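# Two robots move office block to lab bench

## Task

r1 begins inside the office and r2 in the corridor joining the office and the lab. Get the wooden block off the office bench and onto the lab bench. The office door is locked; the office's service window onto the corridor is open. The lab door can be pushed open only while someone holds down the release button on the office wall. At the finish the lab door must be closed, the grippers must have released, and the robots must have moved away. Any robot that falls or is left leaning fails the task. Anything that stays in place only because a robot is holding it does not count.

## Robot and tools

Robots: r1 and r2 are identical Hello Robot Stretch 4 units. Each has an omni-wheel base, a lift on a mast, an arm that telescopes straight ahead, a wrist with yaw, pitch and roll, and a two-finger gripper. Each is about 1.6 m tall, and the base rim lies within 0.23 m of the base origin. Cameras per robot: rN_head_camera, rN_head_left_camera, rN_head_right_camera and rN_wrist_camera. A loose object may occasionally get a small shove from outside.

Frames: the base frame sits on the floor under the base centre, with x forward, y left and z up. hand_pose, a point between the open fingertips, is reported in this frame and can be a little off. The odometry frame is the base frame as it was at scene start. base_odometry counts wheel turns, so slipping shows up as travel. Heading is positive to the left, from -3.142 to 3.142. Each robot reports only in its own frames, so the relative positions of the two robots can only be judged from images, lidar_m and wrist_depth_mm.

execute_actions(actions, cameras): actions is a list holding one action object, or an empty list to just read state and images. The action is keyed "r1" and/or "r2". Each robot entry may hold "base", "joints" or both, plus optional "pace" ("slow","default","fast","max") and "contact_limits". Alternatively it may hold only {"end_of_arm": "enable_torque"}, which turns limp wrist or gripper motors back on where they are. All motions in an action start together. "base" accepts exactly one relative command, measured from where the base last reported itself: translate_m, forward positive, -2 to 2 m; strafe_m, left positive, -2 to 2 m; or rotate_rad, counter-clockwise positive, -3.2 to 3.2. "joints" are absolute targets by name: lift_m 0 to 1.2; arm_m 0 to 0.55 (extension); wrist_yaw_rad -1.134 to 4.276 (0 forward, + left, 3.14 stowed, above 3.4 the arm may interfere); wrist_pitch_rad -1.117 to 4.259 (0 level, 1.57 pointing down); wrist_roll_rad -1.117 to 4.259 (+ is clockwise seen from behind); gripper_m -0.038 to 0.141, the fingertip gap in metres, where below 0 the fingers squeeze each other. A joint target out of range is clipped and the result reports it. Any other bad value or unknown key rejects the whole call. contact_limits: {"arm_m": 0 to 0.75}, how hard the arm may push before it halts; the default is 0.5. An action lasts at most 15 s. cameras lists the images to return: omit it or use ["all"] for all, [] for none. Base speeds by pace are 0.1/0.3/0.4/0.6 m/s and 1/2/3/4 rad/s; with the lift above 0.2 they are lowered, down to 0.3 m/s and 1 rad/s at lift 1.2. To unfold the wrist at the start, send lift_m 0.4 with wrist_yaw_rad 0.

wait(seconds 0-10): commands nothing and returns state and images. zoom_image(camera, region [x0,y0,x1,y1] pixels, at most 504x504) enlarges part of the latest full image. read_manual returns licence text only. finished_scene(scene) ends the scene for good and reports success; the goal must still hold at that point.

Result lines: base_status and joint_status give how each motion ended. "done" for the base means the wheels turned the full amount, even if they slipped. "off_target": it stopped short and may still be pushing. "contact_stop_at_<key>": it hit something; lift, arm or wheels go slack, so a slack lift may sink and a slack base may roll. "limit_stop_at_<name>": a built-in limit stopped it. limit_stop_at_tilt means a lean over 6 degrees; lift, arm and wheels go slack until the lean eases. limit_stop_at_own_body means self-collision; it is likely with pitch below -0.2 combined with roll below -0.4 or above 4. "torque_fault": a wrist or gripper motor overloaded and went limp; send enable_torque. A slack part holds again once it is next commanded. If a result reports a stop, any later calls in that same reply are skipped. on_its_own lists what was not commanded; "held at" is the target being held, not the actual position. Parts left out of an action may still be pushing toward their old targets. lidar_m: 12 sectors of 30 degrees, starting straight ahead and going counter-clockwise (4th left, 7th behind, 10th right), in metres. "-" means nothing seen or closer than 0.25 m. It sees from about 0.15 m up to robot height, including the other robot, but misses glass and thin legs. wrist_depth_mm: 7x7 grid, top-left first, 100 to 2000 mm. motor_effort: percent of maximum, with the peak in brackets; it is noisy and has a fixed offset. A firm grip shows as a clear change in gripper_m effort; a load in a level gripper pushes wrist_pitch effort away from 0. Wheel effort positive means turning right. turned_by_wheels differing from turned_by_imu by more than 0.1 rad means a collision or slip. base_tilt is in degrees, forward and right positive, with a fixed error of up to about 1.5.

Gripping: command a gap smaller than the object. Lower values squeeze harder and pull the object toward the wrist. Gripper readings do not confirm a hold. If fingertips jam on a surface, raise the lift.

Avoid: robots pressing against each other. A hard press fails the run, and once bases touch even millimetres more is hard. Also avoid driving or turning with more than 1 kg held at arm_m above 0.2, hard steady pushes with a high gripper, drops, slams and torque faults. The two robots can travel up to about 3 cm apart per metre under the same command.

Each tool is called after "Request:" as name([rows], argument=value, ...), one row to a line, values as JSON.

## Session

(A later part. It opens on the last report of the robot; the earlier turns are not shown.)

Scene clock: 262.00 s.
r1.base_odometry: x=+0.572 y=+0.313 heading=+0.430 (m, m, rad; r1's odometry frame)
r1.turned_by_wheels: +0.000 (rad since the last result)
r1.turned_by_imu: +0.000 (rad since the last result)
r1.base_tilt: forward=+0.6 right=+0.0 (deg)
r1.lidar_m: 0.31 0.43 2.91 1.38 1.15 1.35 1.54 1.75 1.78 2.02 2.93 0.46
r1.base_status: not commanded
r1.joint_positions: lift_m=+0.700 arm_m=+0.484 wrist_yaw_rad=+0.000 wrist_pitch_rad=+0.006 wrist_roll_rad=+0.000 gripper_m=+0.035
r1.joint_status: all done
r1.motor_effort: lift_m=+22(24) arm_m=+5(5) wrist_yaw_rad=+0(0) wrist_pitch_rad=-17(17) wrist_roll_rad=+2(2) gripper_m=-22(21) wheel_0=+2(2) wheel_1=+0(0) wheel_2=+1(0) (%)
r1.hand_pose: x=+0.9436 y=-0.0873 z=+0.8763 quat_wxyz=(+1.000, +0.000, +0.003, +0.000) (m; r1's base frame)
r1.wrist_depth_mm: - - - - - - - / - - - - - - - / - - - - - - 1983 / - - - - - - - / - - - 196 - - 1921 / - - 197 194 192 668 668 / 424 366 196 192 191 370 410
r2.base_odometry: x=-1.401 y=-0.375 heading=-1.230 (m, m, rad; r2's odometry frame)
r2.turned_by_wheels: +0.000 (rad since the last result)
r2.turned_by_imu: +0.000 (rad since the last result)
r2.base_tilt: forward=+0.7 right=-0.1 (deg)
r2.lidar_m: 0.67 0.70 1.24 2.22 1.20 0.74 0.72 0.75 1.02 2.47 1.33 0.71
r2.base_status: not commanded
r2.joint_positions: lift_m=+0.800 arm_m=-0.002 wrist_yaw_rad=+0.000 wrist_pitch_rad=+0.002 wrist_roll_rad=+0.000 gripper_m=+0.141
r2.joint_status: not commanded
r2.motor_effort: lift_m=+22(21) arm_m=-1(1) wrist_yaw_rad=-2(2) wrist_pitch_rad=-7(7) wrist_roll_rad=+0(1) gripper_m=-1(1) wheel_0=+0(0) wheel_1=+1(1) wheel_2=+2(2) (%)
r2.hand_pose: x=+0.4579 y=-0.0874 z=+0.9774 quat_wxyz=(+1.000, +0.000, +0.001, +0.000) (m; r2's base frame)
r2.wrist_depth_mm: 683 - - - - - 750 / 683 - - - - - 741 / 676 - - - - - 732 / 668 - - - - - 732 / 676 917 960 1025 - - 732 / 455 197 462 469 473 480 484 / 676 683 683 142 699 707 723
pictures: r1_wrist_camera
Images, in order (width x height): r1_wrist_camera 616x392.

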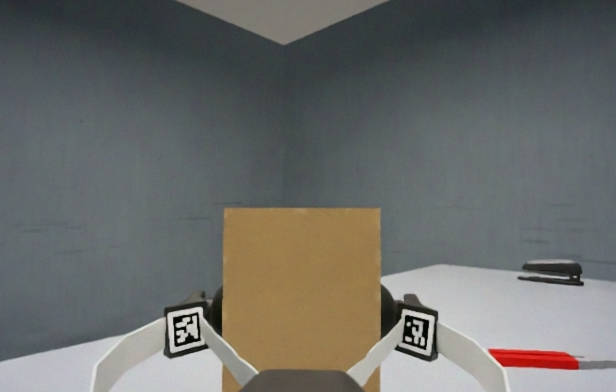

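Request:
execute_actions([
  {"r1": {"base": {"strafe_m": 0.88}, "joints": {"lift_m": 0.86, "arm_m": 0.0}}},
], cameras=["r1_head_camera", "r1_head_left_camera"])

Request:
execute_actions([
  {"r1": {"base": {"rotate_rad": 2.45}}},
], cameras=["r1_head_camera", "r1_head_left_camera", "r1_wrist_camera", "r2_head_camera"])

Scene clock: 276.90 s.
r1.base_odometry: x=+0.204 y=+1.113 heading=+0.430 (m, m, rad; r1's odometry frame)
r1.turned_by_wheels: +0.000 (rad since the last result)
r1.turned_by_imu: +0.004 (rad since the last result)
r1.base_tilt: forward=+0.6 right=+0.1 (deg)
r1.lidar_m: 2.75 2.30 1.72 0.67 0.55 0.53 0.63 1.45 2.42 2.74 0.81 0.82
r1.base_status: done
r1.joint_positions: lift_m=+0.860 arm_m=+0.001 wrist_yaw_rad=+0.000 wrist_pitch_rad=+0.006 wrist_roll_rad=+0.000 gripper_m=+0.035
r1.joint_status: all done
r1.motor_effort: lift_m=+21(24) arm_m=-5(7) wrist_yaw_rad=+0(0) wrist_pitch_rad=-16(17) wrist_roll_rad=-1(2) gripper_m=-18(19) wheel_0=+1(7) wheel_1=-2(8) wheel_2=+1(2) (%)
r1.hand_pose: x=+0.4602 y=-0.0874 z=+1.0363 quat_wxyz=(+1.000, +0.000, +0.003, +0.000) (m; r1's base frame)
r1.wrist_depth_mm: 1921 - - - - - - / 1921 - - - - - - / 1921 - - - - - - / 1921 - - - - - - / 1863 - - 196 - - - / 1863 - 198 195 193 - - / 1983 - 195 191 190 - 831
r2.base_odometry: x=-1.401 y=-0.375 heading=-1.230 (m, m, rad; r2's odometry frame)
r2.turned_by_wheels: +0.000 (rad since the last result)
r2.turned_by_imu: +0.000 (rad since the last result)
r2.base_tilt: forward=+0.7 right=-0.2 (deg)
r2.lidar_m: 0.66 0.68 1.25 2.22 1.21 0.77 0.74 0.72 1.03 2.46 1.30 0.71
r2.base_status: not commanded
r2.joint_positions: lift_m=+0.800 arm_m=-0.002 wrist_yaw_rad=+0.000 wrist_pitch_rad=+0.002 wrist_roll_rad=+0.000 gripper_m=+0.141
r2.joint_status: not commanded
r2.motor_effort: lift_m=+22(21) arm_m=-1(2) wrist_yaw_rad=-3(4) wrist_pitch_rad=-7(7) wrist_roll_rad=+0(0) gripper_m=+0(0) wheel_0=+0(0) wheel_1=+1(1) wheel_2=+2(2) (%)
r2.hand_pose: x=+0.4579 y=-0.0874 z=+0.9774 quat_wxyz=(+1.000, +0.000, +0.001, +0.000) (m; r2's base frame)
r2.wrist_depth_mm: 683 - - - - - 741 / 676 - - 1661 - - 732 / 683 - - - - - 732 / 676 - - 1863 - - 732 / 668 917 976 1025 - - 732 / 459 196 462 466 473 477 484 / 676 676 691 142 699 715 715
pictures: r1_head_camera, r1_head_left_camera
Images, in order (width x height): r1_head_camera 420x560, r1_head_left_camera 420x672.

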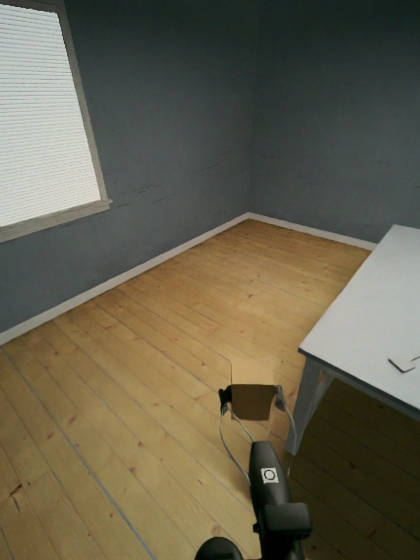

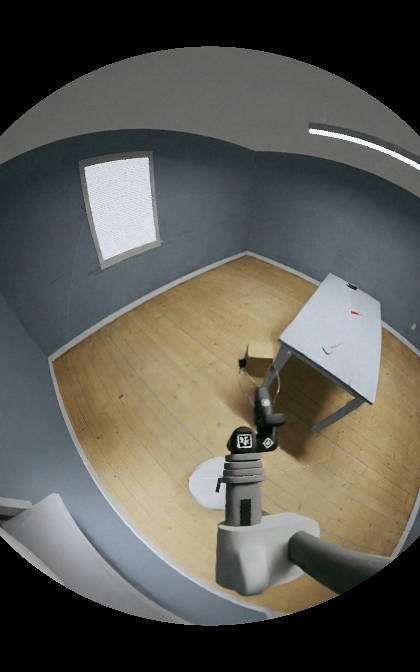

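Scene clock: 279.40 s.
r1.base_odometry: x=+0.204 y=+1.113 heading=+2.880 (m, m, rad; r1's odometry frame)
r1.turned_by_wheels: +2.450 (rad since the last result)
r1.turned_by_imu: +2.425 (rad since the last result)
r1.base_tilt: forward=+0.4 right=+0.0 (deg)
r1.lidar_m: 0.54 0.60 1.20 2.43 2.58 0.85 0.83 0.87 2.31 2.29 1.06 0.57
r1.base_status: done
r1.joint_positions: lift_m=+0.860 arm_m=+0.001 wrist_yaw_rad=+0.000 wrist_pitch_rad=+0.006 wrist_roll_rad=+0.000 gripper_m=+0.035
r1.joint_status: not commanded
r1.motor_effort: lift_m=+21(21) arm_m=-5(5) wrist_yaw_rad=+0(1) wrist_pitch_rad=-17(16) wrist_roll_rad=+0(1) gripper_m=-21(20) wheel_0=+0(4) wheel_1=+1(6) wheel_2=+0(7) (%)
r1.hand_pose: x=+0.4603 y=-0.0873 z=+1.0363 quat_wxyz=(+1.000, +0.000, +0.003, +0.000) (m; r1's base frame)
r1.wrist_depth_mm: - - - - - - 544 / - - - - - - 549 / - - - - - - 539 / - - - - - - 535 / - - - 195 - - 544 / 707 707 198 194 193 715 549 / 449 394 196 192 191 392 452
r2.base_odometry: x=-1.401 y=-0.375 heading=-1.230 (m, m, rad; r2's odometry frame)
r2.turned_by_wheels: +0.000 (rad since the last result)
r2.turned_by_imu: +0.000 (rad since the last result)
r2.base_tilt: forward=+0.8 right=-0.1 (deg)
r2.lidar_m: 0.67 0.70 1.25 2.23 1.21 0.77 0.73 0.75 1.02 2.47 1.32 0.71
r2.base_status: not commanded
r2.joint_positions: lift_m=+0.800 arm_m=-0.002 wrist_yaw_rad=+0.000 wrist_pitch_rad=+0.002 wrist_roll_rad=+0.000 gripper_m=+0.141
r2.joint_status: not commanded
r2.motor_effort: lift_m=+22(21) arm_m=-1(0) wrist_yaw_rad=-3(3) wrist_pitch_rad=-7(7) wrist_roll_rad=+0(0) gripper_m=-1(0) wheel_0=+0(0) wheel_1=+1(1) wheel_2=+2(2) (%)
r2.hand_pose: x=+0.4579 y=-0.0874 z=+0.9774 quat_wxyz=(+1.000, +0.000, +0.001, +0.000) (m; r2's base frame)
r2.wrist_depth_mm: 691 - - - - - 741 / 683 - - - - - 741 / 683 - - - - - 732 / 676 - - - - - 732 / 676 904 976 1025 - - 723 / 455 197 462 469 473 480 484 / 676 676 683 142 699 707 723
pictures: r1_head_camera, r1_head_left_camera, r1_wrist_camera, r2_head_camera
Images, in order (width x height): r1_head_camera 420x560, r1_head_left_camera 420x672, r1_wrist_camera 616x392, r2_head_camera 420x560.

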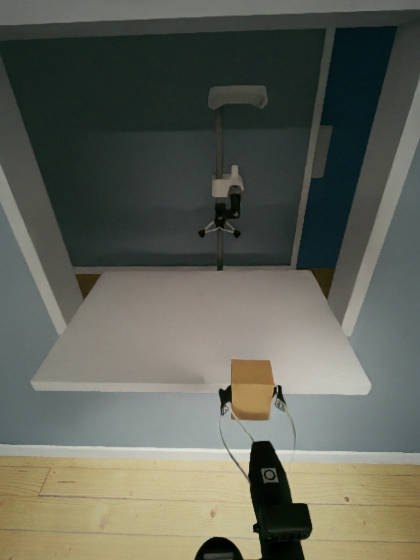

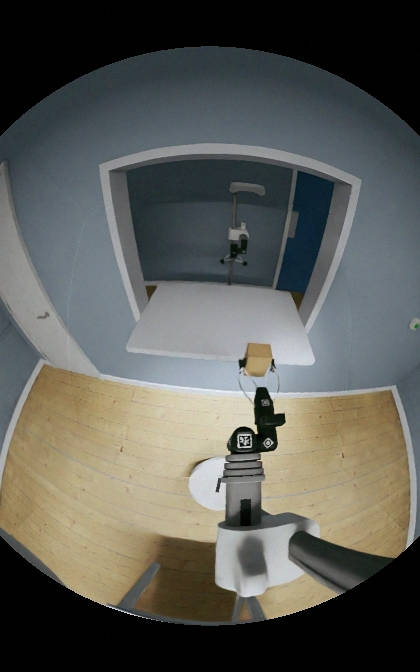

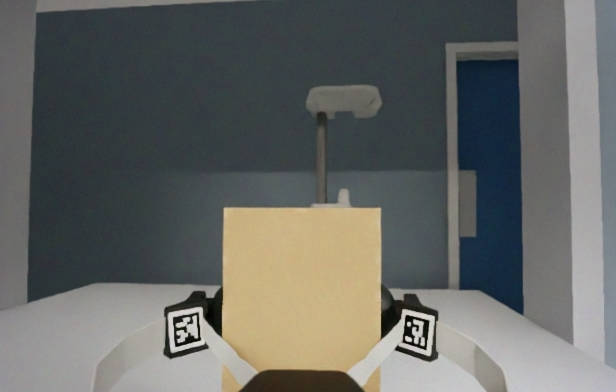

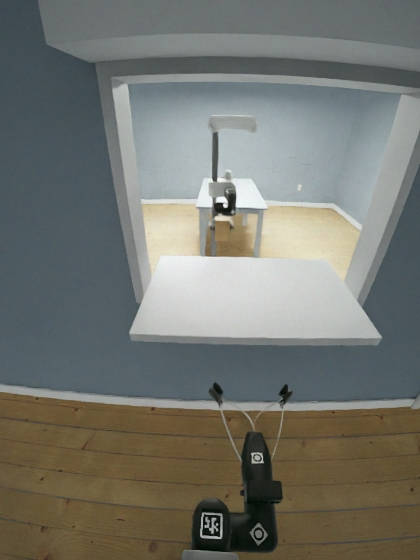

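Request:
execute_actions([
  {"r1": {"joints": {"lift_m": 0.83, "arm_m": 0.44}}, "r2": {"base": {"strafe_m": -0.075}, "joints": {"lift_m": 0.80}}},
], cameras=["r1_head_camera", "r1_wrist_camera", "r2_head_camera", "r2_wrist_camera"])

Scene clock: 298.97 s.
r1.base_odometry: x=+0.204 y=+1.113 heading=+2.880 (m, m, rad; r1's odometry frame)
r1.turned_by_wheels: +0.000 (rad since the last result)
r1.turned_by_imu: +0.001 (rad since the last result)
r1.base_tilt: forward=+0.5 right=+0.0 (deg)
r1.lidar_m: 0.55 0.57 1.17 2.44 2.57 0.87 0.82 0.85 2.30 2.27 1.05 0.55
r1.base_status: not commanded
r1.joint_positions: lift_m=+0.830 arm_m=+0.439 wrist_yaw_rad=+0.000 wrist_pitch_rad=+0.006 wrist_roll_rad=+0.000 gripper_m=+0.035
r1.joint_status: all done
r1.motor_effort: lift_m=+17(19) arm_m=+4(7) wrist_yaw_rad=+1(0) wrist_pitch_rad=-16(17) wrist_roll_rad=+1(1) gripper_m=-23(23) wheel_0=+0(0) wheel_1=+1(1) wheel_2=+0(1) (%)
r1.hand_pose: x=+0.8986 y=-0.0874 z=+1.0067 quat_wxyz=(+1.000, +0.000, +0.003, +0.000) (m; r1's base frame)
r1.wrist_depth_mm: - - - 1983 1983 1983 1983 / - - - 1983 1983 1983 1983 / - - - 1983 1863 1921 1921 / - - - 1255 1921 1983 1983 / - - - 195 1863 1921 - / - - 196 193 193 1863 1921 / 368 324 195 191 190 324 373
r2.base_odometry: x=-1.471 y=-0.400 heading=-1.230 (m, m, rad; r2's odometry frame)
r2.turned_by_wheels: +0.000 (rad since the last result)
r2.turned_by_imu: +0.000 (rad since the last result)
r2.base_tilt: forward=+0.8 right=-0.2 (deg)
r2.lidar_m: 0.67 0.71 1.26 2.31 1.23 0.76 0.72 0.74 1.02 2.37 1.34 0.69
r2.base_status: done
r2.joint_positions: lift_m=+0.800 arm_m=-0.002 wrist_yaw_rad=+0.000 wrist_pitch_rad=+0.002 wrist_roll_rad=+0.000 gripper_m=+0.141
r2.joint_status: all done
r2.motor_effort: lift_m=+22(20) arm_m=-1(1) wrist_yaw_rad=-3(2) wrist_pitch_rad=-7(8) wrist_roll_rad=+0(0) gripper_m=-1(0) wheel_0=+0(4) wheel_1=+1(6) wheel_2=+1(2) (%)
r2.hand_pose: x=+0.4579 y=-0.0874 z=+0.9774 quat_wxyz=(+1.000, +0.000, +0.001, +0.000) (m; r2's base frame)
r2.wrist_depth_mm: 715 - - - - - 741 / 732 - - - - - 741 / 732 - - - - - 741 / 732 - 1708 - - - 723 / 699 904 683 1025 - 820 732 / 455 197 466 469 473 480 484 / 668 676 683 142 707 707 723
pictures: r1_head_camera, r1_wrist_camera, r2_head_camera, r2_wrist_camera
Images, in order (width x height): r1_head_camera 420x560, r1_wrist_camera 616x392, r2_head_camera 420x560, r2_wrist_camera 616x392.

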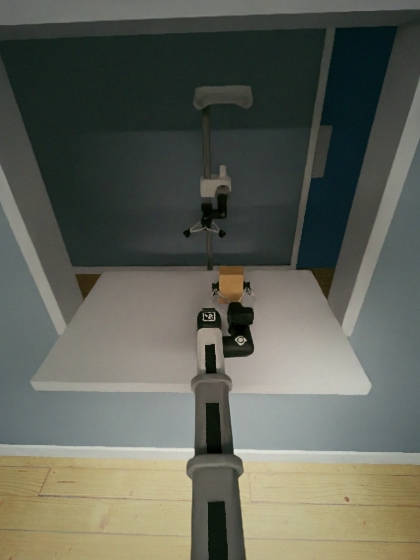

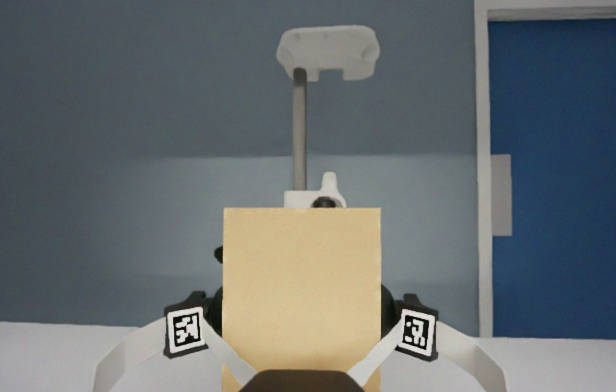

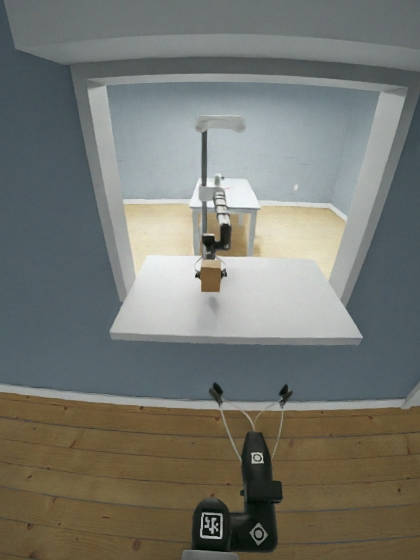

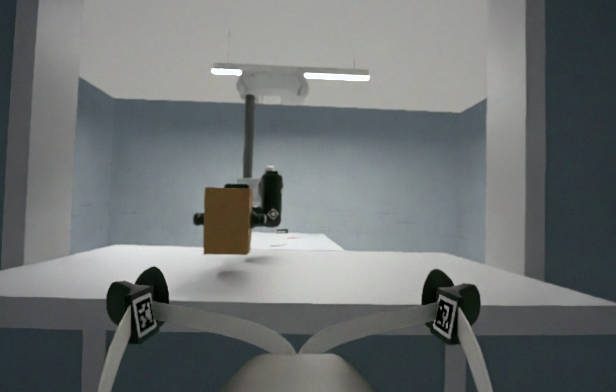

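Request:
execute_actions([
  {"r1": {"joints": {"lift_m": 0.810}, "pace": "slow"}, "r2": {"base": {"strafe_m": 0.125}}},
], cameras=["r1_wrist_camera", "r2_wrist_camera"])

Scene clock: 312.27 s.
r1.base_odometry: x=+0.204 y=+1.113 heading=+2.880 (m, m, rad; r1's odometry frame)
r1.turned_by_wheels: +0.000 (rad since the last result)
r1.turned_by_imu: +0.000 (rad since the last result)
r1.base_tilt: forward=+0.5 right=+0.1 (deg)
r1.lidar_m: 0.56 0.60 1.16 2.44 2.59 0.82 0.82 0.87 2.35 2.29 1.05 0.57
r1.base_status: not commanded
r1.joint_positions: lift_m=+0.810 arm_m=+0.439 wrist_yaw_rad=+0.000 wrist_pitch_rad=+0.006 wrist_roll_rad=+0.000 gripper_m=+0.035
r1.joint_status: all done
r1.motor_effort: lift_m=+17(19) arm_m=+4(4) wrist_yaw_rad=+1(1) wrist_pitch_rad=-17(16) wrist_roll_rad=+3(1) gripper_m=-18(21) wheel_0=+0(0) wheel_1=+1(1) wheel_2=+0(1) (%)
r1.hand_pose: x=+0.8986 y=-0.0874 z=+0.9868 quat_wxyz=(+1.000, +0.000, +0.003, +0.000) (m; r1's base frame)
r1.wrist_depth_mm: - - - - 1921 1921 - / - - - - 1983 1863 1921 / - - - 1983 1983 1921 1921 / - - - 1921 1983 1921 1921 / - - - 195 1863 1921 1921 / - - 197 194 191 1921 1983 / 319 278 196 191 190 282 320
r2.base_odometry: x=-1.354 y=-0.358 heading=-1.230 (m, m, rad; r2's odometry frame)
r2.turned_by_wheels: +0.000 (rad since the last result)
r2.turned_by_imu: +0.000 (rad since the last result)
r2.base_tilt: forward=+0.8 right=-0.2 (deg)
r2.lidar_m: 0.66 0.71 1.27 2.15 1.24 0.76 0.74 0.75 1.01 2.51 1.33 0.70
r2.base_status: done
r2.joint_positions: lift_m=+0.800 arm_m=-0.002 wrist_yaw_rad=+0.000 wrist_pitch_rad=+0.002 wrist_roll_rad=+0.000 gripper_m=+0.141
r2.joint_status: not commanded
r2.motor_effort: lift_m=+22(21) arm_m=-1(1) wrist_yaw_rad=-2(3) wrist_pitch_rad=-7(8) wrist_roll_rad=+0(0) gripper_m=+1(1) wheel_0=-1(8) wheel_1=+0(4) wheel_2=+1(0) (%)
r2.hand_pose: x=+0.4579 y=-0.0874 z=+0.9774 quat_wxyz=(+1.000, +0.000, +0.001, +0.000) (m; r2's base frame)
r2.wrist_depth_mm: 691 809 - - - - 788 / 683 809 - - - - 788 / 683 809 - - - - 778 / 676 - - 1708 - - 778 / 676 741 960 691 - - 750 / 449 197 462 466 469 477 484 / 676 668 683 142 699 707 715
pictures: r1_wrist_camera, r2_wrist_camera
Images, in order (width x height): r1_wrist_camera 616x392, r2_wrist_camera 616x392.

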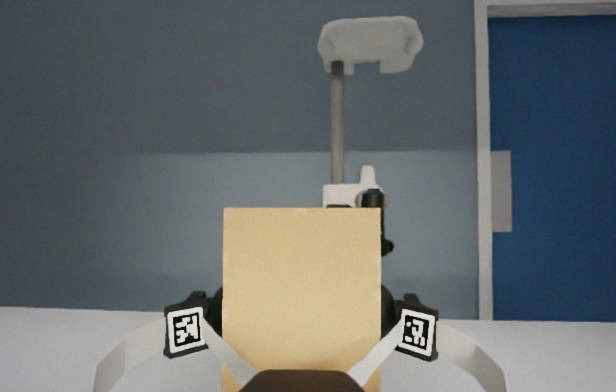

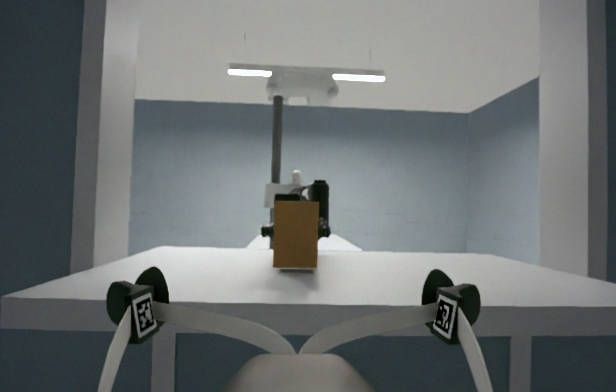

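Request:
execute_actions([
  {"r1": {"joints": {"lift_m": 0.801}, "pace": "slow"}},
], cameras=["r2_wrist_camera"])

Scene clock: 317.20 s.
r1.base_odometry: x=+0.204 y=+1.113 heading=+2.880 (m, m, rad; r1's odometry frame)
r1.turned_by_wheels: +0.000 (rad since the last result)
r1.turned_by_imu: +0.000 (rad since the last result)
r1.base_tilt: forward=+0.6 right=+0.0 (deg)
r1.lidar_m: 0.55 0.60 1.21 2.43 2.59 0.86 0.82 0.87 2.29 2.28 1.07 0.54
r1.base_status: not commanded
r1.joint_positions: lift_m=+0.801 arm_m=+0.439 wrist_yaw_rad=+0.000 wrist_pitch_rad=+0.006 wrist_roll_rad=+0.000 gripper_m=+0.035
r1.joint_status: all done
r1.motor_effort: lift_m=+16(17) arm_m=+4(4) wrist_yaw_rad=+1(1) wrist_pitch_rad=-17(17) wrist_roll_rad=+1(2) gripper_m=-20(20) wheel_0=+0(0) wheel_1=+1(1) wheel_2=-1(1) (%)
r1.hand_pose: x=+0.8986 y=-0.0874 z=+0.9778 quat_wxyz=(+1.000, +0.000, +0.003, +0.000) (m; r1's base frame)
r1.wrist_depth_mm: - - - 1983 1205 1921 1921 / - - 1983 - 1921 1863 1921 / - - - 1983 1921 1808 1921 / - - 1983 1983 1808 1863 1983 / - - 1983 195 1921 1921 1863 / 462 466 197 194 191 1808 1921 / 297 259 196 191 190 260 298
r2.base_odometry: x=-1.354 y=-0.358 heading=-1.230 (m, m, rad; r2's odometry frame)
r2.turned_by_wheels: +0.000 (rad since the last result)
r2.turned_by_imu: +0.000 (rad since the last result)
r2.base_tilt: forward=+0.7 right=-0.2 (deg)
r2.lidar_m: 0.66 0.69 1.25 2.17 1.21 0.75 0.74 0.76 1.01 2.51 1.32 0.71
r2.base_status: not commanded
r2.joint_positions: lift_m=+0.800 arm_m=-0.002 wrist_yaw_rad=+0.000 wrist_pitch_rad=+0.002 wrist_roll_rad=+0.000 gripper_m=+0.141
r2.joint_status: not commanded
r2.motor_effort: lift_m=+21(22) arm_m=-1(1) wrist_yaw_rad=-2(2) wrist_pitch_rad=-7(7) wrist_roll_rad=-1(0) gripper_m=+0(0) wheel_0=-1(1) wheel_1=+0(0) wheel_2=+1(1) (%)
r2.hand_pose: x=+0.4579 y=-0.0874 z=+0.9774 quat_wxyz=(+1.000, +0.000, +0.001, +0.000) (m; r2's base frame)
r2.wrist_depth_mm: 691 798 - - - - 788 / 683 809 - - - - 788 / 676 809 - - - - 788 / 683 - - 1756 - - 788 / 668 741 976 691 - - 759 / 452 197 466 466 469 477 480 / 668 676 683 142 699 707 723
pictures: r2_wrist_camera
Images, in order (width x height): r2_wrist_camera 616x392.

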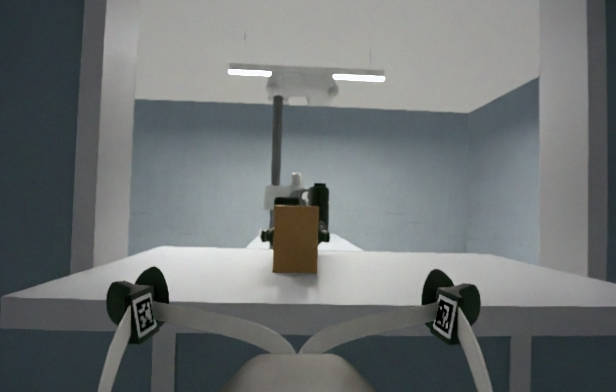

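Request:
execute_actions([
  {"r1": {"joints": {"lift_m": 0.796}, "pace": "slow"}},
], cameras=[])

Scene clock: 320.57 s.
r1.base_odometry: x=+0.204 y=+1.113 heading=+2.880 (m, m, rad; r1's odometry frame)
r1.turned_by_wheels: +0.000 (rad since the last result)
r1.turned_by_imu: +0.000 (rad since the last result)
r1.base_tilt: forward=+0.5 right=+0.0 (deg)
r1.lidar_m: 0.56 0.58 1.19 2.44 2.61 0.86 0.80 0.87 2.33 2.28 1.05 0.56
r1.base_status: not commanded
r1.joint_positions: lift_m=+0.796 arm_m=+0.439 wrist_yaw_rad=+0.000 wrist_pitch_rad=+0.001 wrist_roll_rad=+0.000 gripper_m=+0.035
r1.joint_status: all done
r1.motor_effort: lift_m=+15(15) arm_m=+4(4) wrist_yaw_rad=+0(1) wrist_pitch_rad=-2(17) wrist_roll_rad=+1(2) gripper_m=-21(19) wheel_0=+0(0) wheel_1=+1(1) wheel_2=-1(0) (%)
r1.hand_pose: x=+0.8986 y=-0.0874 z=+0.9744 quat_wxyz=(+1.000, +0.000, +0.000, +0.000) (m; r1's base frame)
r1.wrist_depth_mm: - - - - 1921 1921 1921 / - - 1983 - 1921 1863 1921 / - - 1983 1983 1863 1983 1983 / - - - 1863 1921 1863 1983 / - - 1921 195 1808 1863 1863 / 469 469 197 194 192 1921 1921 / 297 258 196 192 190 260 297
r2.base_odometry: x=-1.354 y=-0.358 heading=-1.230 (m, m, rad; r2's odometry frame)
r2.turned_by_wheels: +0.000 (rad since the last result)
r2.turned_by_imu: +0.000 (rad since the last result)
r2.base_tilt: forward=+0.8 right=-0.2 (deg)
r2.lidar_m: 0.67 0.70 1.26 2.18 1.23 0.78 0.74 0.77 1.01 2.51 1.33 0.72
r2.base_status: not commanded
r2.joint_positions: lift_m=+0.800 arm_m=-0.002 wrist_yaw_rad=+0.000 wrist_pitch_rad=+0.002 wrist_roll_rad=+0.000 gripper_m=+0.141
r2.joint_status: not commanded
r2.motor_effort: lift_m=+22(22) arm_m=-1(1) wrist_yaw_rad=-3(3) wrist_pitch_rad=-7(8) wrist_roll_rad=-1(0) gripper_m=+0(1) wheel_0=-1(1) wheel_1=+0(0) wheel_2=+1(1) (%)
r2.hand_pose: x=+0.4579 y=-0.0874 z=+0.9774 quat_wxyz=(+1.000, +0.000, +0.001, +0.000) (m; r2's base frame)
r2.wrist_depth_mm: 683 809 - - - - 798 / 683 798 - - - - 788 / 676 820 - - - - 778 / 676 - - - - - 778 / 668 741 976 691 - - 759 / 455 197 462 466 469 477 484 / 668 676 683 142 699 707 723
pictures: none
No camera images: the call's "cameras" was empty. Leave "cameras" out to get every camera's image.

Request:
execute_actions([
  {"r1": {"joints": {"gripper_m": 0.141}}},
], cameras=["r1_wrist_camera"])

Scene clock: 326.03 s.
r1.base_odometry: x=+0.204 y=+1.113 heading=+2.880 (m, m, rad; r1's odometry frame)
r1.turned_by_wheels: +0.000 (rad since the last result)
r1.turned_by_imu: +0.001 (rad since the last result)
r1.base_tilt: forward=+0.5 right=+0.0 (deg)
r1.lidar_m: 0.55 0.58 1.17 2.43 2.58 0.83 0.82 0.87 2.34 2.28 1.05 0.55
r1.base_status: not commanded
r1.joint_positions: lift_m=+0.796 arm_m=+0.439 wrist_yaw_rad=+0.000 wrist_pitch_rad=+0.002 wrist_roll_rad=+0.000 gripper_m=+0.141
r1.joint_status: all done
r1.motor_effort: lift_m=+15(15) arm_m=+4(4) wrist_yaw_rad=+1(1) wrist_pitch_rad=-6(6) wrist_roll_rad=+1(0) gripper_m=+2(21) wheel_0=+0(0) wheel_1=+1(1) wheel_2=-1(0) (%)
r1.hand_pose: x=+0.8986 y=-0.0874 z=+0.9739 quat_wxyz=(+1.000, +0.000, +0.001, +0.000) (m; r1's base frame)
r1.wrist_depth_mm: - - - 1983 1182 1983 1921 / - - - 1983 1921 1921 1921 / - - 1983 1983 1983 1863 1921 / - - 1983 1229 1863 1921 1921 / - - 1983 209 1983 1863 1921 / 462 220 418 207 421 382 1921 / 290 273 276 154 256 276 294
r2.base_odometry: x=-1.354 y=-0.358 heading=-1.230 (m, m, rad; r2's odometry frame)
r2.turned_by_wheels: +0.000 (rad since the last result)
r2.turned_by_imu: +0.000 (rad since the last result)
r2.base_tilt: forward=+0.8 right=-0.1 (deg)
r2.lidar_m: 0.65 0.69 1.26 2.15 1.18 0.76 0.72 0.76 1.03 2.53 1.34 0.71
r2.base_status: not commanded
r2.joint_positions: lift_m=+0.800 arm_m=-0.002 wrist_yaw_rad=+0.000 wrist_pitch_rad=+0.002 wrist_roll_rad=+0.000 gripper_m=+0.141
r2.joint_status: not commanded
r2.motor_effort: lift_m=+22(22) arm_m=-2(1) wrist_yaw_rad=-3(2) wrist_pitch_rad=-7(7) wrist_roll_rad=+1(1) gripper_m=+0(1) wheel_0=-1(1) wheel_1=+0(0) wheel_2=+1(1) (%)
r2.hand_pose: x=+0.4579 y=-0.0874 z=+0.9774 quat_wxyz=(+1.000, +0.000, +0.001, +0.000) (m; r2's base frame)
r2.wrist_depth_mm: 683 798 - - - - 788 / 683 809 - - - - 788 / 676 831 - - - - 788 / 676 - - - - - 778 / 676 750 960 676 - - 759 / 452 196 462 466 469 477 484 / 668 676 676 142 707 715 715
pictures: r1_wrist_camera
Images, in order (width x height): r1_wrist_camera 616x392.

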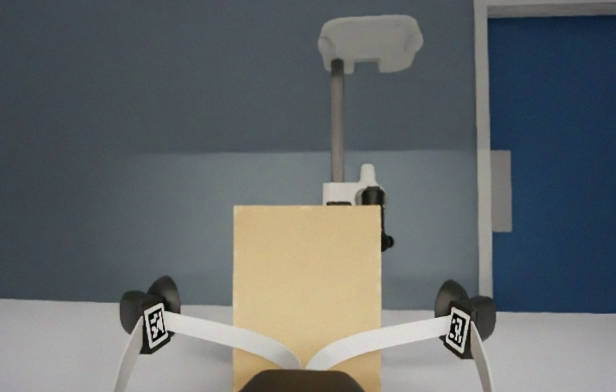

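Request:
execute_actions([
  {"r1": {"joints": {"arm_m": 0.0, "lift_m": 0.80}, "pace": "fast"}, "r2": {"joints": {"arm_m": 0.2, "lift_m": 0.79}, "pace": "fast"}},
], cameras=["r1_head_camera", "r2_wrist_camera"])

Scene clock: 343.50 s.
r1.base_odometry: x=+0.204 y=+1.113 heading=+2.880 (m, m, rad; r1's odometry frame)
r1.turned_by_wheels: +0.000 (rad since the last result)
r1.turned_by_imu: +0.000 (rad since the last result)
r1.base_tilt: forward=+0.5 right=+0.0 (deg)
r1.lidar_m: 0.54 0.58 1.18 2.44 2.61 0.83 0.81 0.87 2.32 2.28 1.05 0.57
r1.base_status: not commanded
r1.joint_positions: lift_m=+0.800 arm_m=+0.001 wrist_yaw_rad=+0.000 wrist_pitch_rad=+0.002 wrist_roll_rad=+0.000 gripper_m=+0.141
r1.joint_status: all done
r1.motor_effort: lift_m=+21(20) arm_m=-5(5) wrist_yaw_rad=+2(1) wrist_pitch_rad=-8(7) wrist_roll_rad=+3(1) gripper_m=+0(3) wheel_0=+0(0) wheel_1=+1(1) wheel_2=-1(1) (%)
r1.hand_pose: x=+0.4602 y=-0.0875 z=+0.9773 quat_wxyz=(+1.000, +0.000, +0.001, +0.000) (m; r1's base frame)
r1.wrist_depth_mm: - - - - - - 539 / - - - - - - 544 / - - - - - - 535 / - - - - - - 535 / - - - 654 - - 544 / 480 220 492 492 492 397 492 / 345 334 330 154 319 310 307
r2.base_odometry: x=-1.354 y=-0.358 heading=-1.230 (m, m, rad; r2's odometry frame)
r2.turned_by_wheels: +0.000 (rad since the last result)
r2.turned_by_imu: +0.000 (rad since the last result)
r2.base_tilt: forward=+0.7 right=-0.2 (deg)
r2.lidar_m: 0.68 0.70 1.28 2.17 1.22 0.76 0.71 0.75 1.04 2.53 1.32 0.73
r2.base_status: not commanded
r2.joint_positions: lift_m=+0.790 arm_m=+0.199 wrist_yaw_rad=+0.000 wrist_pitch_rad=+0.002 wrist_roll_rad=+0.000 gripper_m=+0.141
r2.joint_status: all done
r2.motor_effort: lift_m=+16(19) arm_m=+5(4) wrist_yaw_rad=-3(2) wrist_pitch_rad=-7(8) wrist_roll_rad=+0(1) gripper_m=-1(0) wheel_0=-1(1) wheel_1=-1(0) wheel_2=+1(1) (%)
r2.hand_pose: x=+0.6584 y=-0.0874 z=+0.9679 quat_wxyz=(+1.000, +0.000, +0.001, +0.000) (m; r2's base frame)
r2.wrist_depth_mm: 530 - - - - - - / 539 - - 1576 - - - / 544 - - - - - - / 549 - - 1464 - - - / 539 - - 469 - - - / 368 197 394 404 336 342 430 / 254 257 259 142 267 270 272
pictures: r1_head_camera, r2_wrist_camera
Images, in order (width x height): r1_head_camera 420x560, r2_wrist_camera 616x392.

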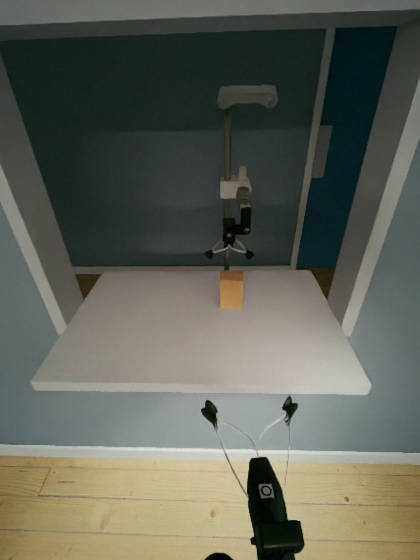

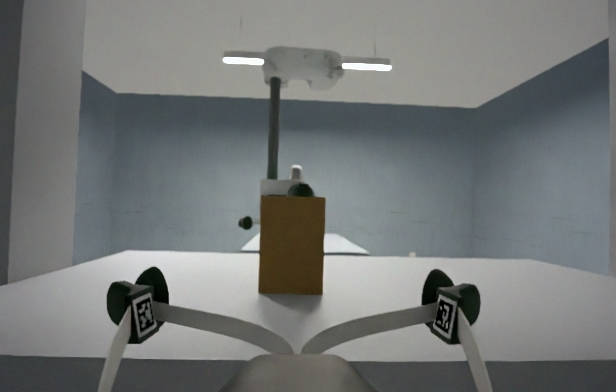

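Request:
execute_actions([
  {"r1": {"base": {"strafe_m": -1.4}, "joints": {"lift_m": 0.92, "gripper_m": 0.0}, "pace": "fast"}, "r2": {"base": {"strafe_m": 0.01}, "joints": {"arm_m": 0.455, "lift_m": 0.80}, "contact_limits": {"arm_m": 0.2}}},
], cameras=["r1_head_camera", "r1_head_right_camera", "r1_wrist_camera", "r2_wrist_camera", "r2_head_camera"])

Scene clock: 365.67 s.
r1.base_odometry: x=+0.566 y=+2.465 heading=+2.880 (m, m, rad; r1's odometry frame)
r1.turned_by_wheels: +0.000 (rad since the last result)
r1.turned_by_imu: -0.004 (rad since the last result)
r1.base_tilt: forward=+0.6 right=-0.1 (deg)
r1.lidar_m: 0.64 0.72 1.07 3.39 1.42 1.68 3.05 1.17 0.90 0.87 0.93 0.72
r1.base_status: done
r1.joint_positions: lift_m=+0.920 arm_m=+0.001 wrist_yaw_rad=+0.000 wrist_pitch_rad=+0.002 wrist_roll_rad=+0.000 gripper_m=+0.000
r1.joint_status: all done
r1.motor_effort: lift_m=+20(23) arm_m=-5(5) wrist_yaw_rad=+2(2) wrist_pitch_rad=-8(7) wrist_roll_rad=+2(2) gripper_m=-4(9) wheel_0=-1(10) wheel_1=+0(9) wheel_2=-1(0) (%)
r1.hand_pose: x=+0.4602 y=-0.0875 z=+1.0974 quat_wxyz=(+1.000, +0.000, +0.001, +0.000) (m; r1's base frame)
r1.wrist_depth_mm: 521 508 496 488 477 469 462 / 517 500 496 488 473 469 462 / 512 500 492 488 469 466 455 / 504 500 488 477 477 462 455 / 508 492 449 473 469 462 449 / 504 488 480 207 466 452 452 / 500 488 173 181 178 452 445
r2.base_odometry: x=-1.344 y=-0.355 heading=-1.230 (m, m, rad; r2's odometry frame)
r2.turned_by_wheels: +0.000 (rad since the last result)
r2.turned_by_imu: +0.000 (rad since the last result)
r2.base_tilt: forward=+0.8 right=-0.1 (deg)
r2.lidar_m: 0.67 0.69 1.26 2.14 1.21 0.76 0.74 0.75 1.02 2.51 1.33 0.68
r2.base_status: done
r2.joint_positions: lift_m=+0.800 arm_m=+0.454 wrist_yaw_rad=+0.000 wrist_pitch_rad=+0.002 wrist_roll_rad=+0.000 gripper_m=+0.141
r2.joint_status: all done
r2.motor_effort: lift_m=+23(24) arm_m=+5(5) wrist_yaw_rad=-2(2) wrist_pitch_rad=-6(6) wrist_roll_rad=+0(1) gripper_m=+1(1) wheel_0=+0(6) wheel_1=+1(7) wheel_2=+1(1) (%)
r2.contact_limits: arm_m 0.2
r2.hand_pose: x=+0.9134 y=-0.0874 z=+0.9773 quat_wxyz=(+1.000, +0.000, +0.001, +0.000) (m; r2's base frame)
r2.wrist_depth_mm: - - - - - - - / - - - - - - - / - - - - - - - / - - - - - - - / - - - 212 - - - / 402 197 211 211 211 370 462 / 262 252 254 142 264 266 289
pictures: r1_head_camera, r1_head_right_camera, r1_wrist_camera, r2_head_camera, r2_wrist_camera
Images, in order (width x height): r1_head_camera 420x560, r1_head_right_camera 420x672, r1_wrist_camera 616x392, r2_head_camera 420x560, r2_wrist_camera 616x392.

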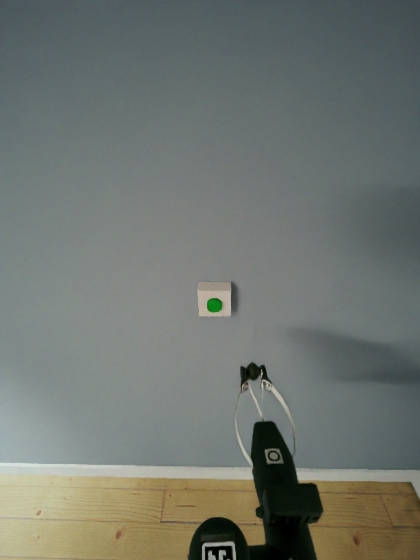

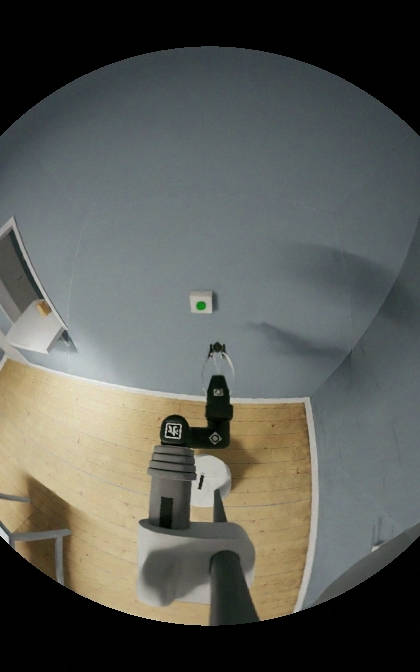

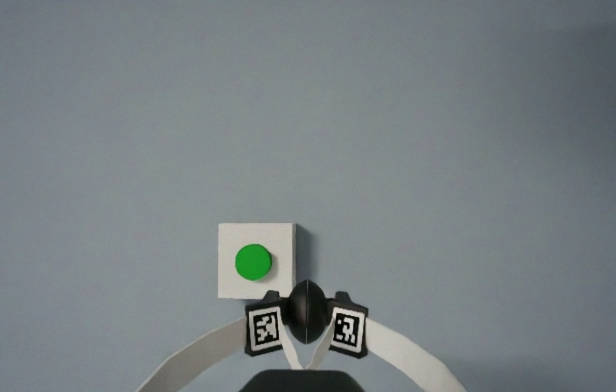

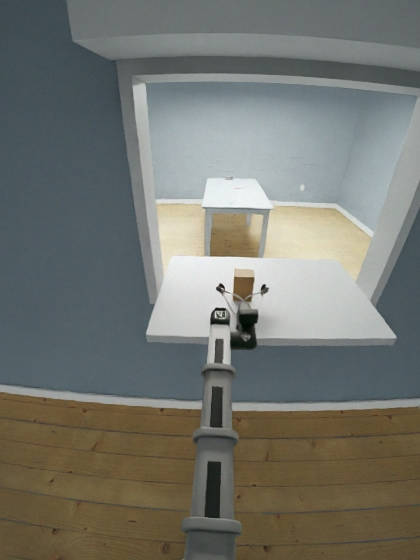

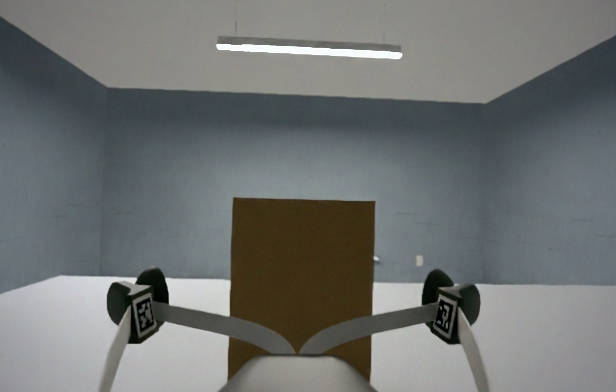

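Request:
execute_actions([
  {"r1": {"base": {"strafe_m": 0.061}, "joints": {"arm_m": 0.15}}, "r2": {"joints": {"gripper_m": 0.035}}},
], cameras=["r1_wrist_camera", "r2_wrist_camera"])

Scene clock: 379.97 s.
r1.base_odometry: x=+0.551 y=+2.406 heading=+2.880 (m, m, rad; r1's odometry frame)
r1.turned_by_wheels: +0.000 (rad since the last result)
r1.turned_by_imu: +0.001 (rad since the last result)
r1.base_tilt: forward=+0.6 right=+0.1 (deg)
r1.lidar_m: 0.67 0.73 1.06 3.41 1.39 1.57 3.29 1.27 0.96 0.94 0.93 0.71
r1.base_status: done
r1.joint_positions: lift_m=+0.920 arm_m=+0.149 wrist_yaw_rad=+0.000 wrist_pitch_rad=+0.002 wrist_roll_rad=+0.000 gripper_m=+0.000
r1.joint_status: all done
r1.motor_effort: lift_m=+20(20) arm_m=+5(6) wrist_yaw_rad=+0(2) wrist_pitch_rad=-7(7) wrist_roll_rad=+1(1) gripper_m=-8(7) wheel_0=+0(6) wheel_1=-2(7) wheel_2=-1(0) (%)
r1.hand_pose: x=+0.6086 y=-0.0874 z=+1.0974 quat_wxyz=(+1.000, +0.000, +0.001, +0.000) (m; r1's base frame)
r1.wrist_depth_mm: 362 353 345 340 332 325 324 / 357 349 343 338 330 325 320 / 355 347 342 334 327 320 319 / 353 345 338 334 325 320 315 / 353 342 336 291 324 317 315 / 349 342 336 207 322 317 312 / 347 342 173 181 180 315 309
r2.base_odometry: x=-1.344 y=-0.355 heading=-1.230 (m, m, rad; r2's odometry frame)
r2.turned_by_wheels: +0.000 (rad since the last result)
r2.turned_by_imu: +0.000 (rad since the last result)
r2.base_tilt: forward=+0.7 right=-0.2 (deg)
r2.lidar_m: 0.68 0.71 1.26 2.15 1.22 0.77 0.73 0.76 1.02 2.53 1.31 0.71
r2.base_status: not commanded
r2.joint_positions: lift_m=+0.800 arm_m=+0.454 wrist_yaw_rad=+0.000 wrist_pitch_rad=+0.002 wrist_roll_rad=+0.000 gripper_m=+0.035
r2.joint_status: all done
r2.motor_effort: lift_m=+23(23) arm_m=+6(6) wrist_yaw_rad=-2(2) wrist_pitch_rad=-7(7) wrist_roll_rad=+0(0) gripper_m=-18(18) wheel_0=+0(1) wheel_1=+1(1) wheel_2=+1(0) (%)
r2.hand_pose: x=+0.9133 y=-0.0875 z=+0.9773 quat_wxyz=(+1.000, +0.000, +0.001, +0.000) (m; r2's base frame)
r2.wrist_depth_mm: - - - - - - - / - - - - - - - / - - - - - - - / - - - - - - - / - - 200 199 - - - / 399 407 198 198 196 455 462 / 263 237 197 196 265 249 289
pictures: r1_wrist_camera, r2_wrist_camera
Images, in order (width x height): r1_wrist_camera 616x392, r2_wrist_camera 616x392.

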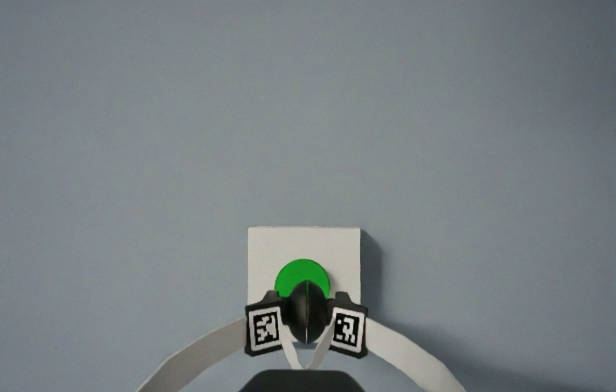

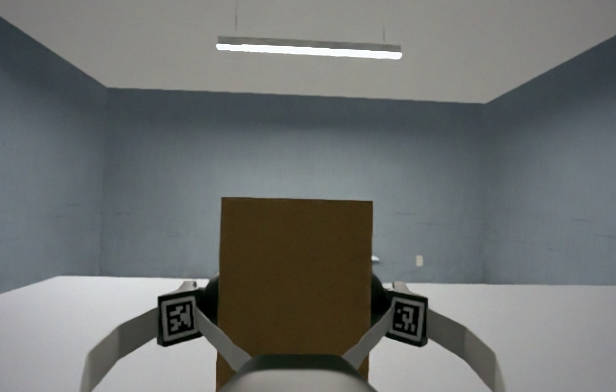

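Request:
execute_actions([
  {"r1": {"joints": {"arm_m": 0.23}, "contact_limits": {"arm_m": 0.2}, "pace": "slow"}, "r2": {"joints": {"lift_m": 0.85}}},
], cameras=["r1_wrist_camera", "r2_wrist_camera"])

Scene clock: 388.53 s.
r1.base_odometry: x=+0.551 y=+2.406 heading=+2.880 (m, m, rad; r1's odometry frame)
r1.turned_by_wheels: +0.000 (rad since the last result)
r1.turned_by_imu: +0.003 (rad since the last result)
r1.base_tilt: forward=+0.5 right=+0.1 (deg)
r1.lidar_m: 0.68 0.74 1.07 3.44 1.40 1.56 3.21 1.30 0.97 0.92 0.96 0.71
r1.base_status: not commanded
r1.joint_positions: lift_m=+0.920 arm_m=+0.196 wrist_yaw_rad=-0.005 wrist_pitch_rad=+0.002 wrist_roll_rad=+0.000 gripper_m=+0.000
r1.joint_status: arm_m contact_stop (moved +0.047 of +0.081)
r1.on_its_own: arm_m is slack since a contact_stop (your +0.230 is given up); wrist_yaw_rad is at rest, and its effort (+16) is outside its rest range (-13 to +13)
r1.motor_effort: lift_m=+20(20) arm_m=+0(13) wrist_yaw_rad=+16(30) wrist_pitch_rad=-5(8) wrist_roll_rad=+2(2) gripper_m=-4(9) wheel_0=-1(2) wheel_1=+0(4) wheel_2=-6(9) (%)
r1.contact_limits: arm_m 0.2
r1.hand_pose: x=+0.6552 y=-0.0889 z=+1.0976 quat_wxyz=(+1.000, +0.000, +0.001, -0.003) (m; r1's base frame)
r1.wrist_depth_mm: 309 303 297 291 289 282 278 / 306 300 296 290 285 281 274 / 306 298 294 289 283 278 276 / 303 297 291 289 281 277 272 / 301 294 291 247 281 276 271 / 298 293 286 213 276 273 270 / 298 293 184 181 182 272 268
r2.base_odometry: x=-1.344 y=-0.355 heading=-1.230 (m, m, rad; r2's odometry frame)
r2.turned_by_wheels: +0.000 (rad since the last result)
r2.turned_by_imu: +0.000 (rad since the last result)
r2.base_tilt: forward=+0.8 right=-0.1 (deg)
r2.lidar_m: 0.67 0.70 1.27 2.16 1.21 0.78 0.74 0.75 1.02 2.54 1.34 0.72
r2.base_status: not commanded
r2.joint_positions: lift_m=+0.850 arm_m=+0.454 wrist_yaw_rad=+0.000 wrist_pitch_rad=+0.005 wrist_roll_rad=+0.000 gripper_m=+0.035
r2.joint_status: all done
r2.motor_effort: lift_m=+24(29) arm_m=+5(6) wrist_yaw_rad=-2(2) wrist_pitch_rad=-16(17) wrist_roll_rad=-1(0) gripper_m=-19(19) wheel_0=+0(0) wheel_1=+2(1) wheel_2=+0(1) (%)
r2.hand_pose: x=+0.9133 y=-0.0875 z=+1.0263 quat_wxyz=(+1.000, +0.000, +0.003, +0.000) (m; r2's base frame)
r2.wrist_depth_mm: - - - - - - - / - - - - - - - / - - - - - - - / - - - - - - - / - - 200 199 - - - / - 521 198 198 198 - - / 370 332 197 196 370 351 404
pictures: r1_wrist_camera, r2_wrist_camera
Images, in order (width x height): r1_wrist_camera 616x392, r2_wrist_camera 616x392.

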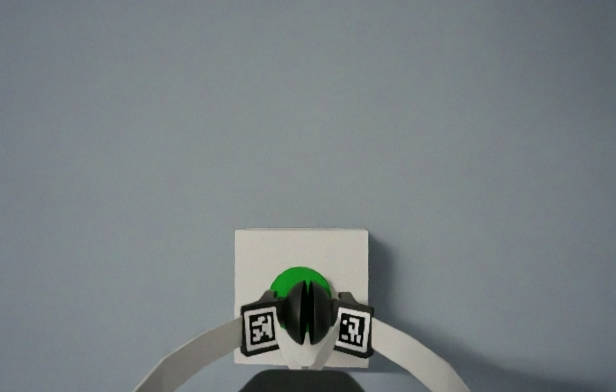

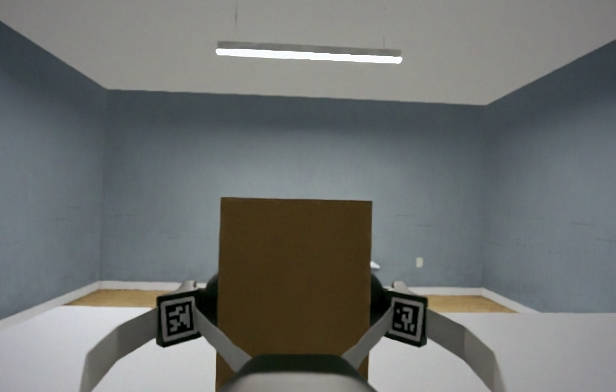

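Request:
execute_actions([
  {"r1": {"joints": {"arm_m": 0.199}, "contact_limits": {"arm_m": 0.35}, "pace": "slow"}, "r2": {"joints": {"arm_m": 0.0}, "pace": "fast"}},
], cameras=["r1_wrist_camera", "r2_head_camera", "r2_head_left_camera", "r2_head_right_camera"])

Scene clock: 396.73 s.
r1.base_odometry: x=+0.551 y=+2.406 heading=+2.880 (m, m, rad; r1's odometry frame)
r1.turned_by_wheels: +0.000 (rad since the last result)
r1.turned_by_imu: +0.001 (rad since the last result)
r1.base_tilt: forward=+0.6 right=+0.0 (deg)
r1.lidar_m: 0.67 0.73 1.04 3.45 1.38 1.57 3.22 1.26 0.97 0.95 0.95 0.70
r1.base_status: not commanded
r1.joint_positions: lift_m=+0.920 arm_m=+0.197 wrist_yaw_rad=-0.006 wrist_pitch_rad=+0.002 wrist_roll_rad=+0.000 gripper_m=+0.000
r1.joint_status: all done
r1.on_its_own: wrist_yaw_rad is at rest, and its effort (+18) is outside its rest range (-13 to +13)
r1.motor_effort: lift_m=+20(20) arm_m=+9(7) wrist_yaw_rad=+18(18) wrist_pitch_rad=-5(5) wrist_roll_rad=+1(1) gripper_m=-3(6) wheel_0=-1(1) wheel_1=+0(0) wheel_2=-6(6) (%)
r1.contact_limits: arm_m 0.35
r1.hand_pose: x=+0.6563 y=-0.0891 z=+1.0976 quat_wxyz=(+1.000, +0.000, +0.001, -0.003) (m; r1's base frame)
r1.wrist_depth_mm: 307 303 296 294 285 281 274 / 304 301 293 289 285 279 276 / 304 298 293 287 283 278 274 / 301 298 293 286 279 277 273 / 300 296 289 245 278 274 271 / 298 293 287 208 274 273 271 / 297 290 186 178 183 270 267
r2.base_odometry: x=-1.344 y=-0.355 heading=-1.230 (m, m, rad; r2's odometry frame)
r2.turned_by_wheels: +0.000 (rad since the last result)
r2.turned_by_imu: +0.000 (rad since the last result)
r2.base_tilt: forward=+0.8 right=-0.2 (deg)
r2.lidar_m: 0.46 0.70 1.26 2.14 1.20 0.76 0.73 0.75 1.03 2.52 1.33 0.69
r2.base_status: not commanded
r2.joint_positions: lift_m=+0.850 arm_m=+0.001 wrist_yaw_rad=+0.000 wrist_pitch_rad=+0.005 wrist_roll_rad=+0.000 gripper_m=+0.035
r2.joint_status: all done
r2.motor_effort: lift_m=+25(24) arm_m=-6(8) wrist_yaw_rad=-1(2) wrist_pitch_rad=-16(16) wrist_roll_rad=+0(0) gripper_m=-18(18) wheel_0=+0(0) wheel_1=+1(1) wheel_2=+0(1) (%)
r2.hand_pose: x=+0.4604 y=-0.0875 z=+1.0263 quat_wxyz=(+1.000, +0.000, +0.003, +0.000) (m; r2's base frame)
r2.wrist_depth_mm: 683 778 - - - - 798 / 676 788 - - - - 798 / 676 798 - - - - 788 / 676 798 - - - - 798 / 668 866 200 199 - - 798 / 668 530 198 197 197 647 661 / 445 452 198 197 469 473 480
pictures: r1_wrist_camera, r2_head_camera, r2_head_left_camera, r2_head_right_camera
Images, in order (width x height): r1_wrist_camera 616x392, r2_head_camera 420x560, r2_head_left_camera 420x672, r2_head_right_camera 420x672.

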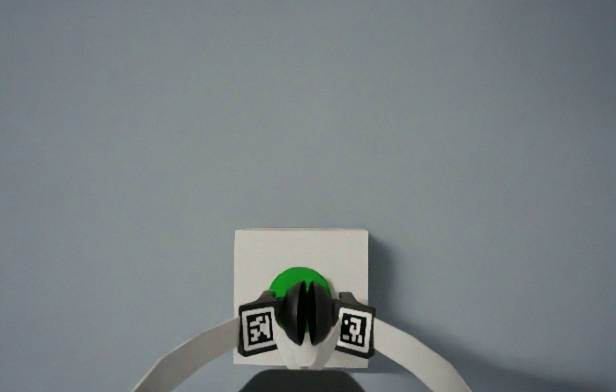

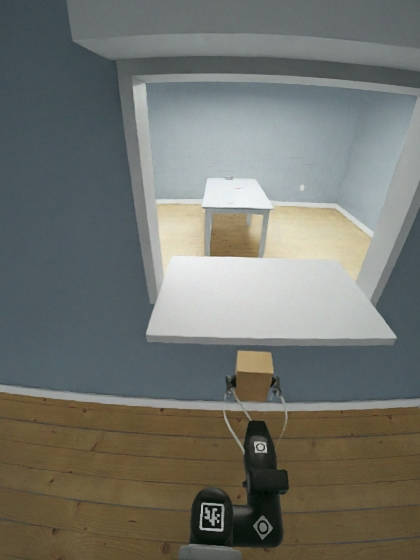

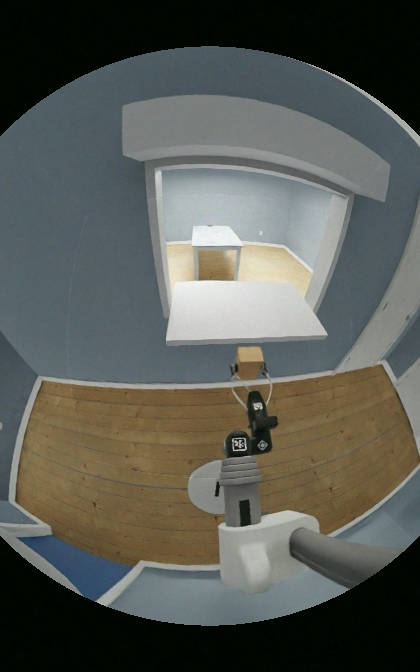

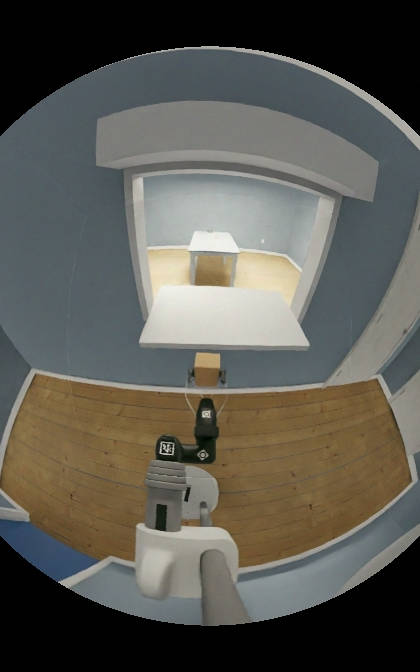

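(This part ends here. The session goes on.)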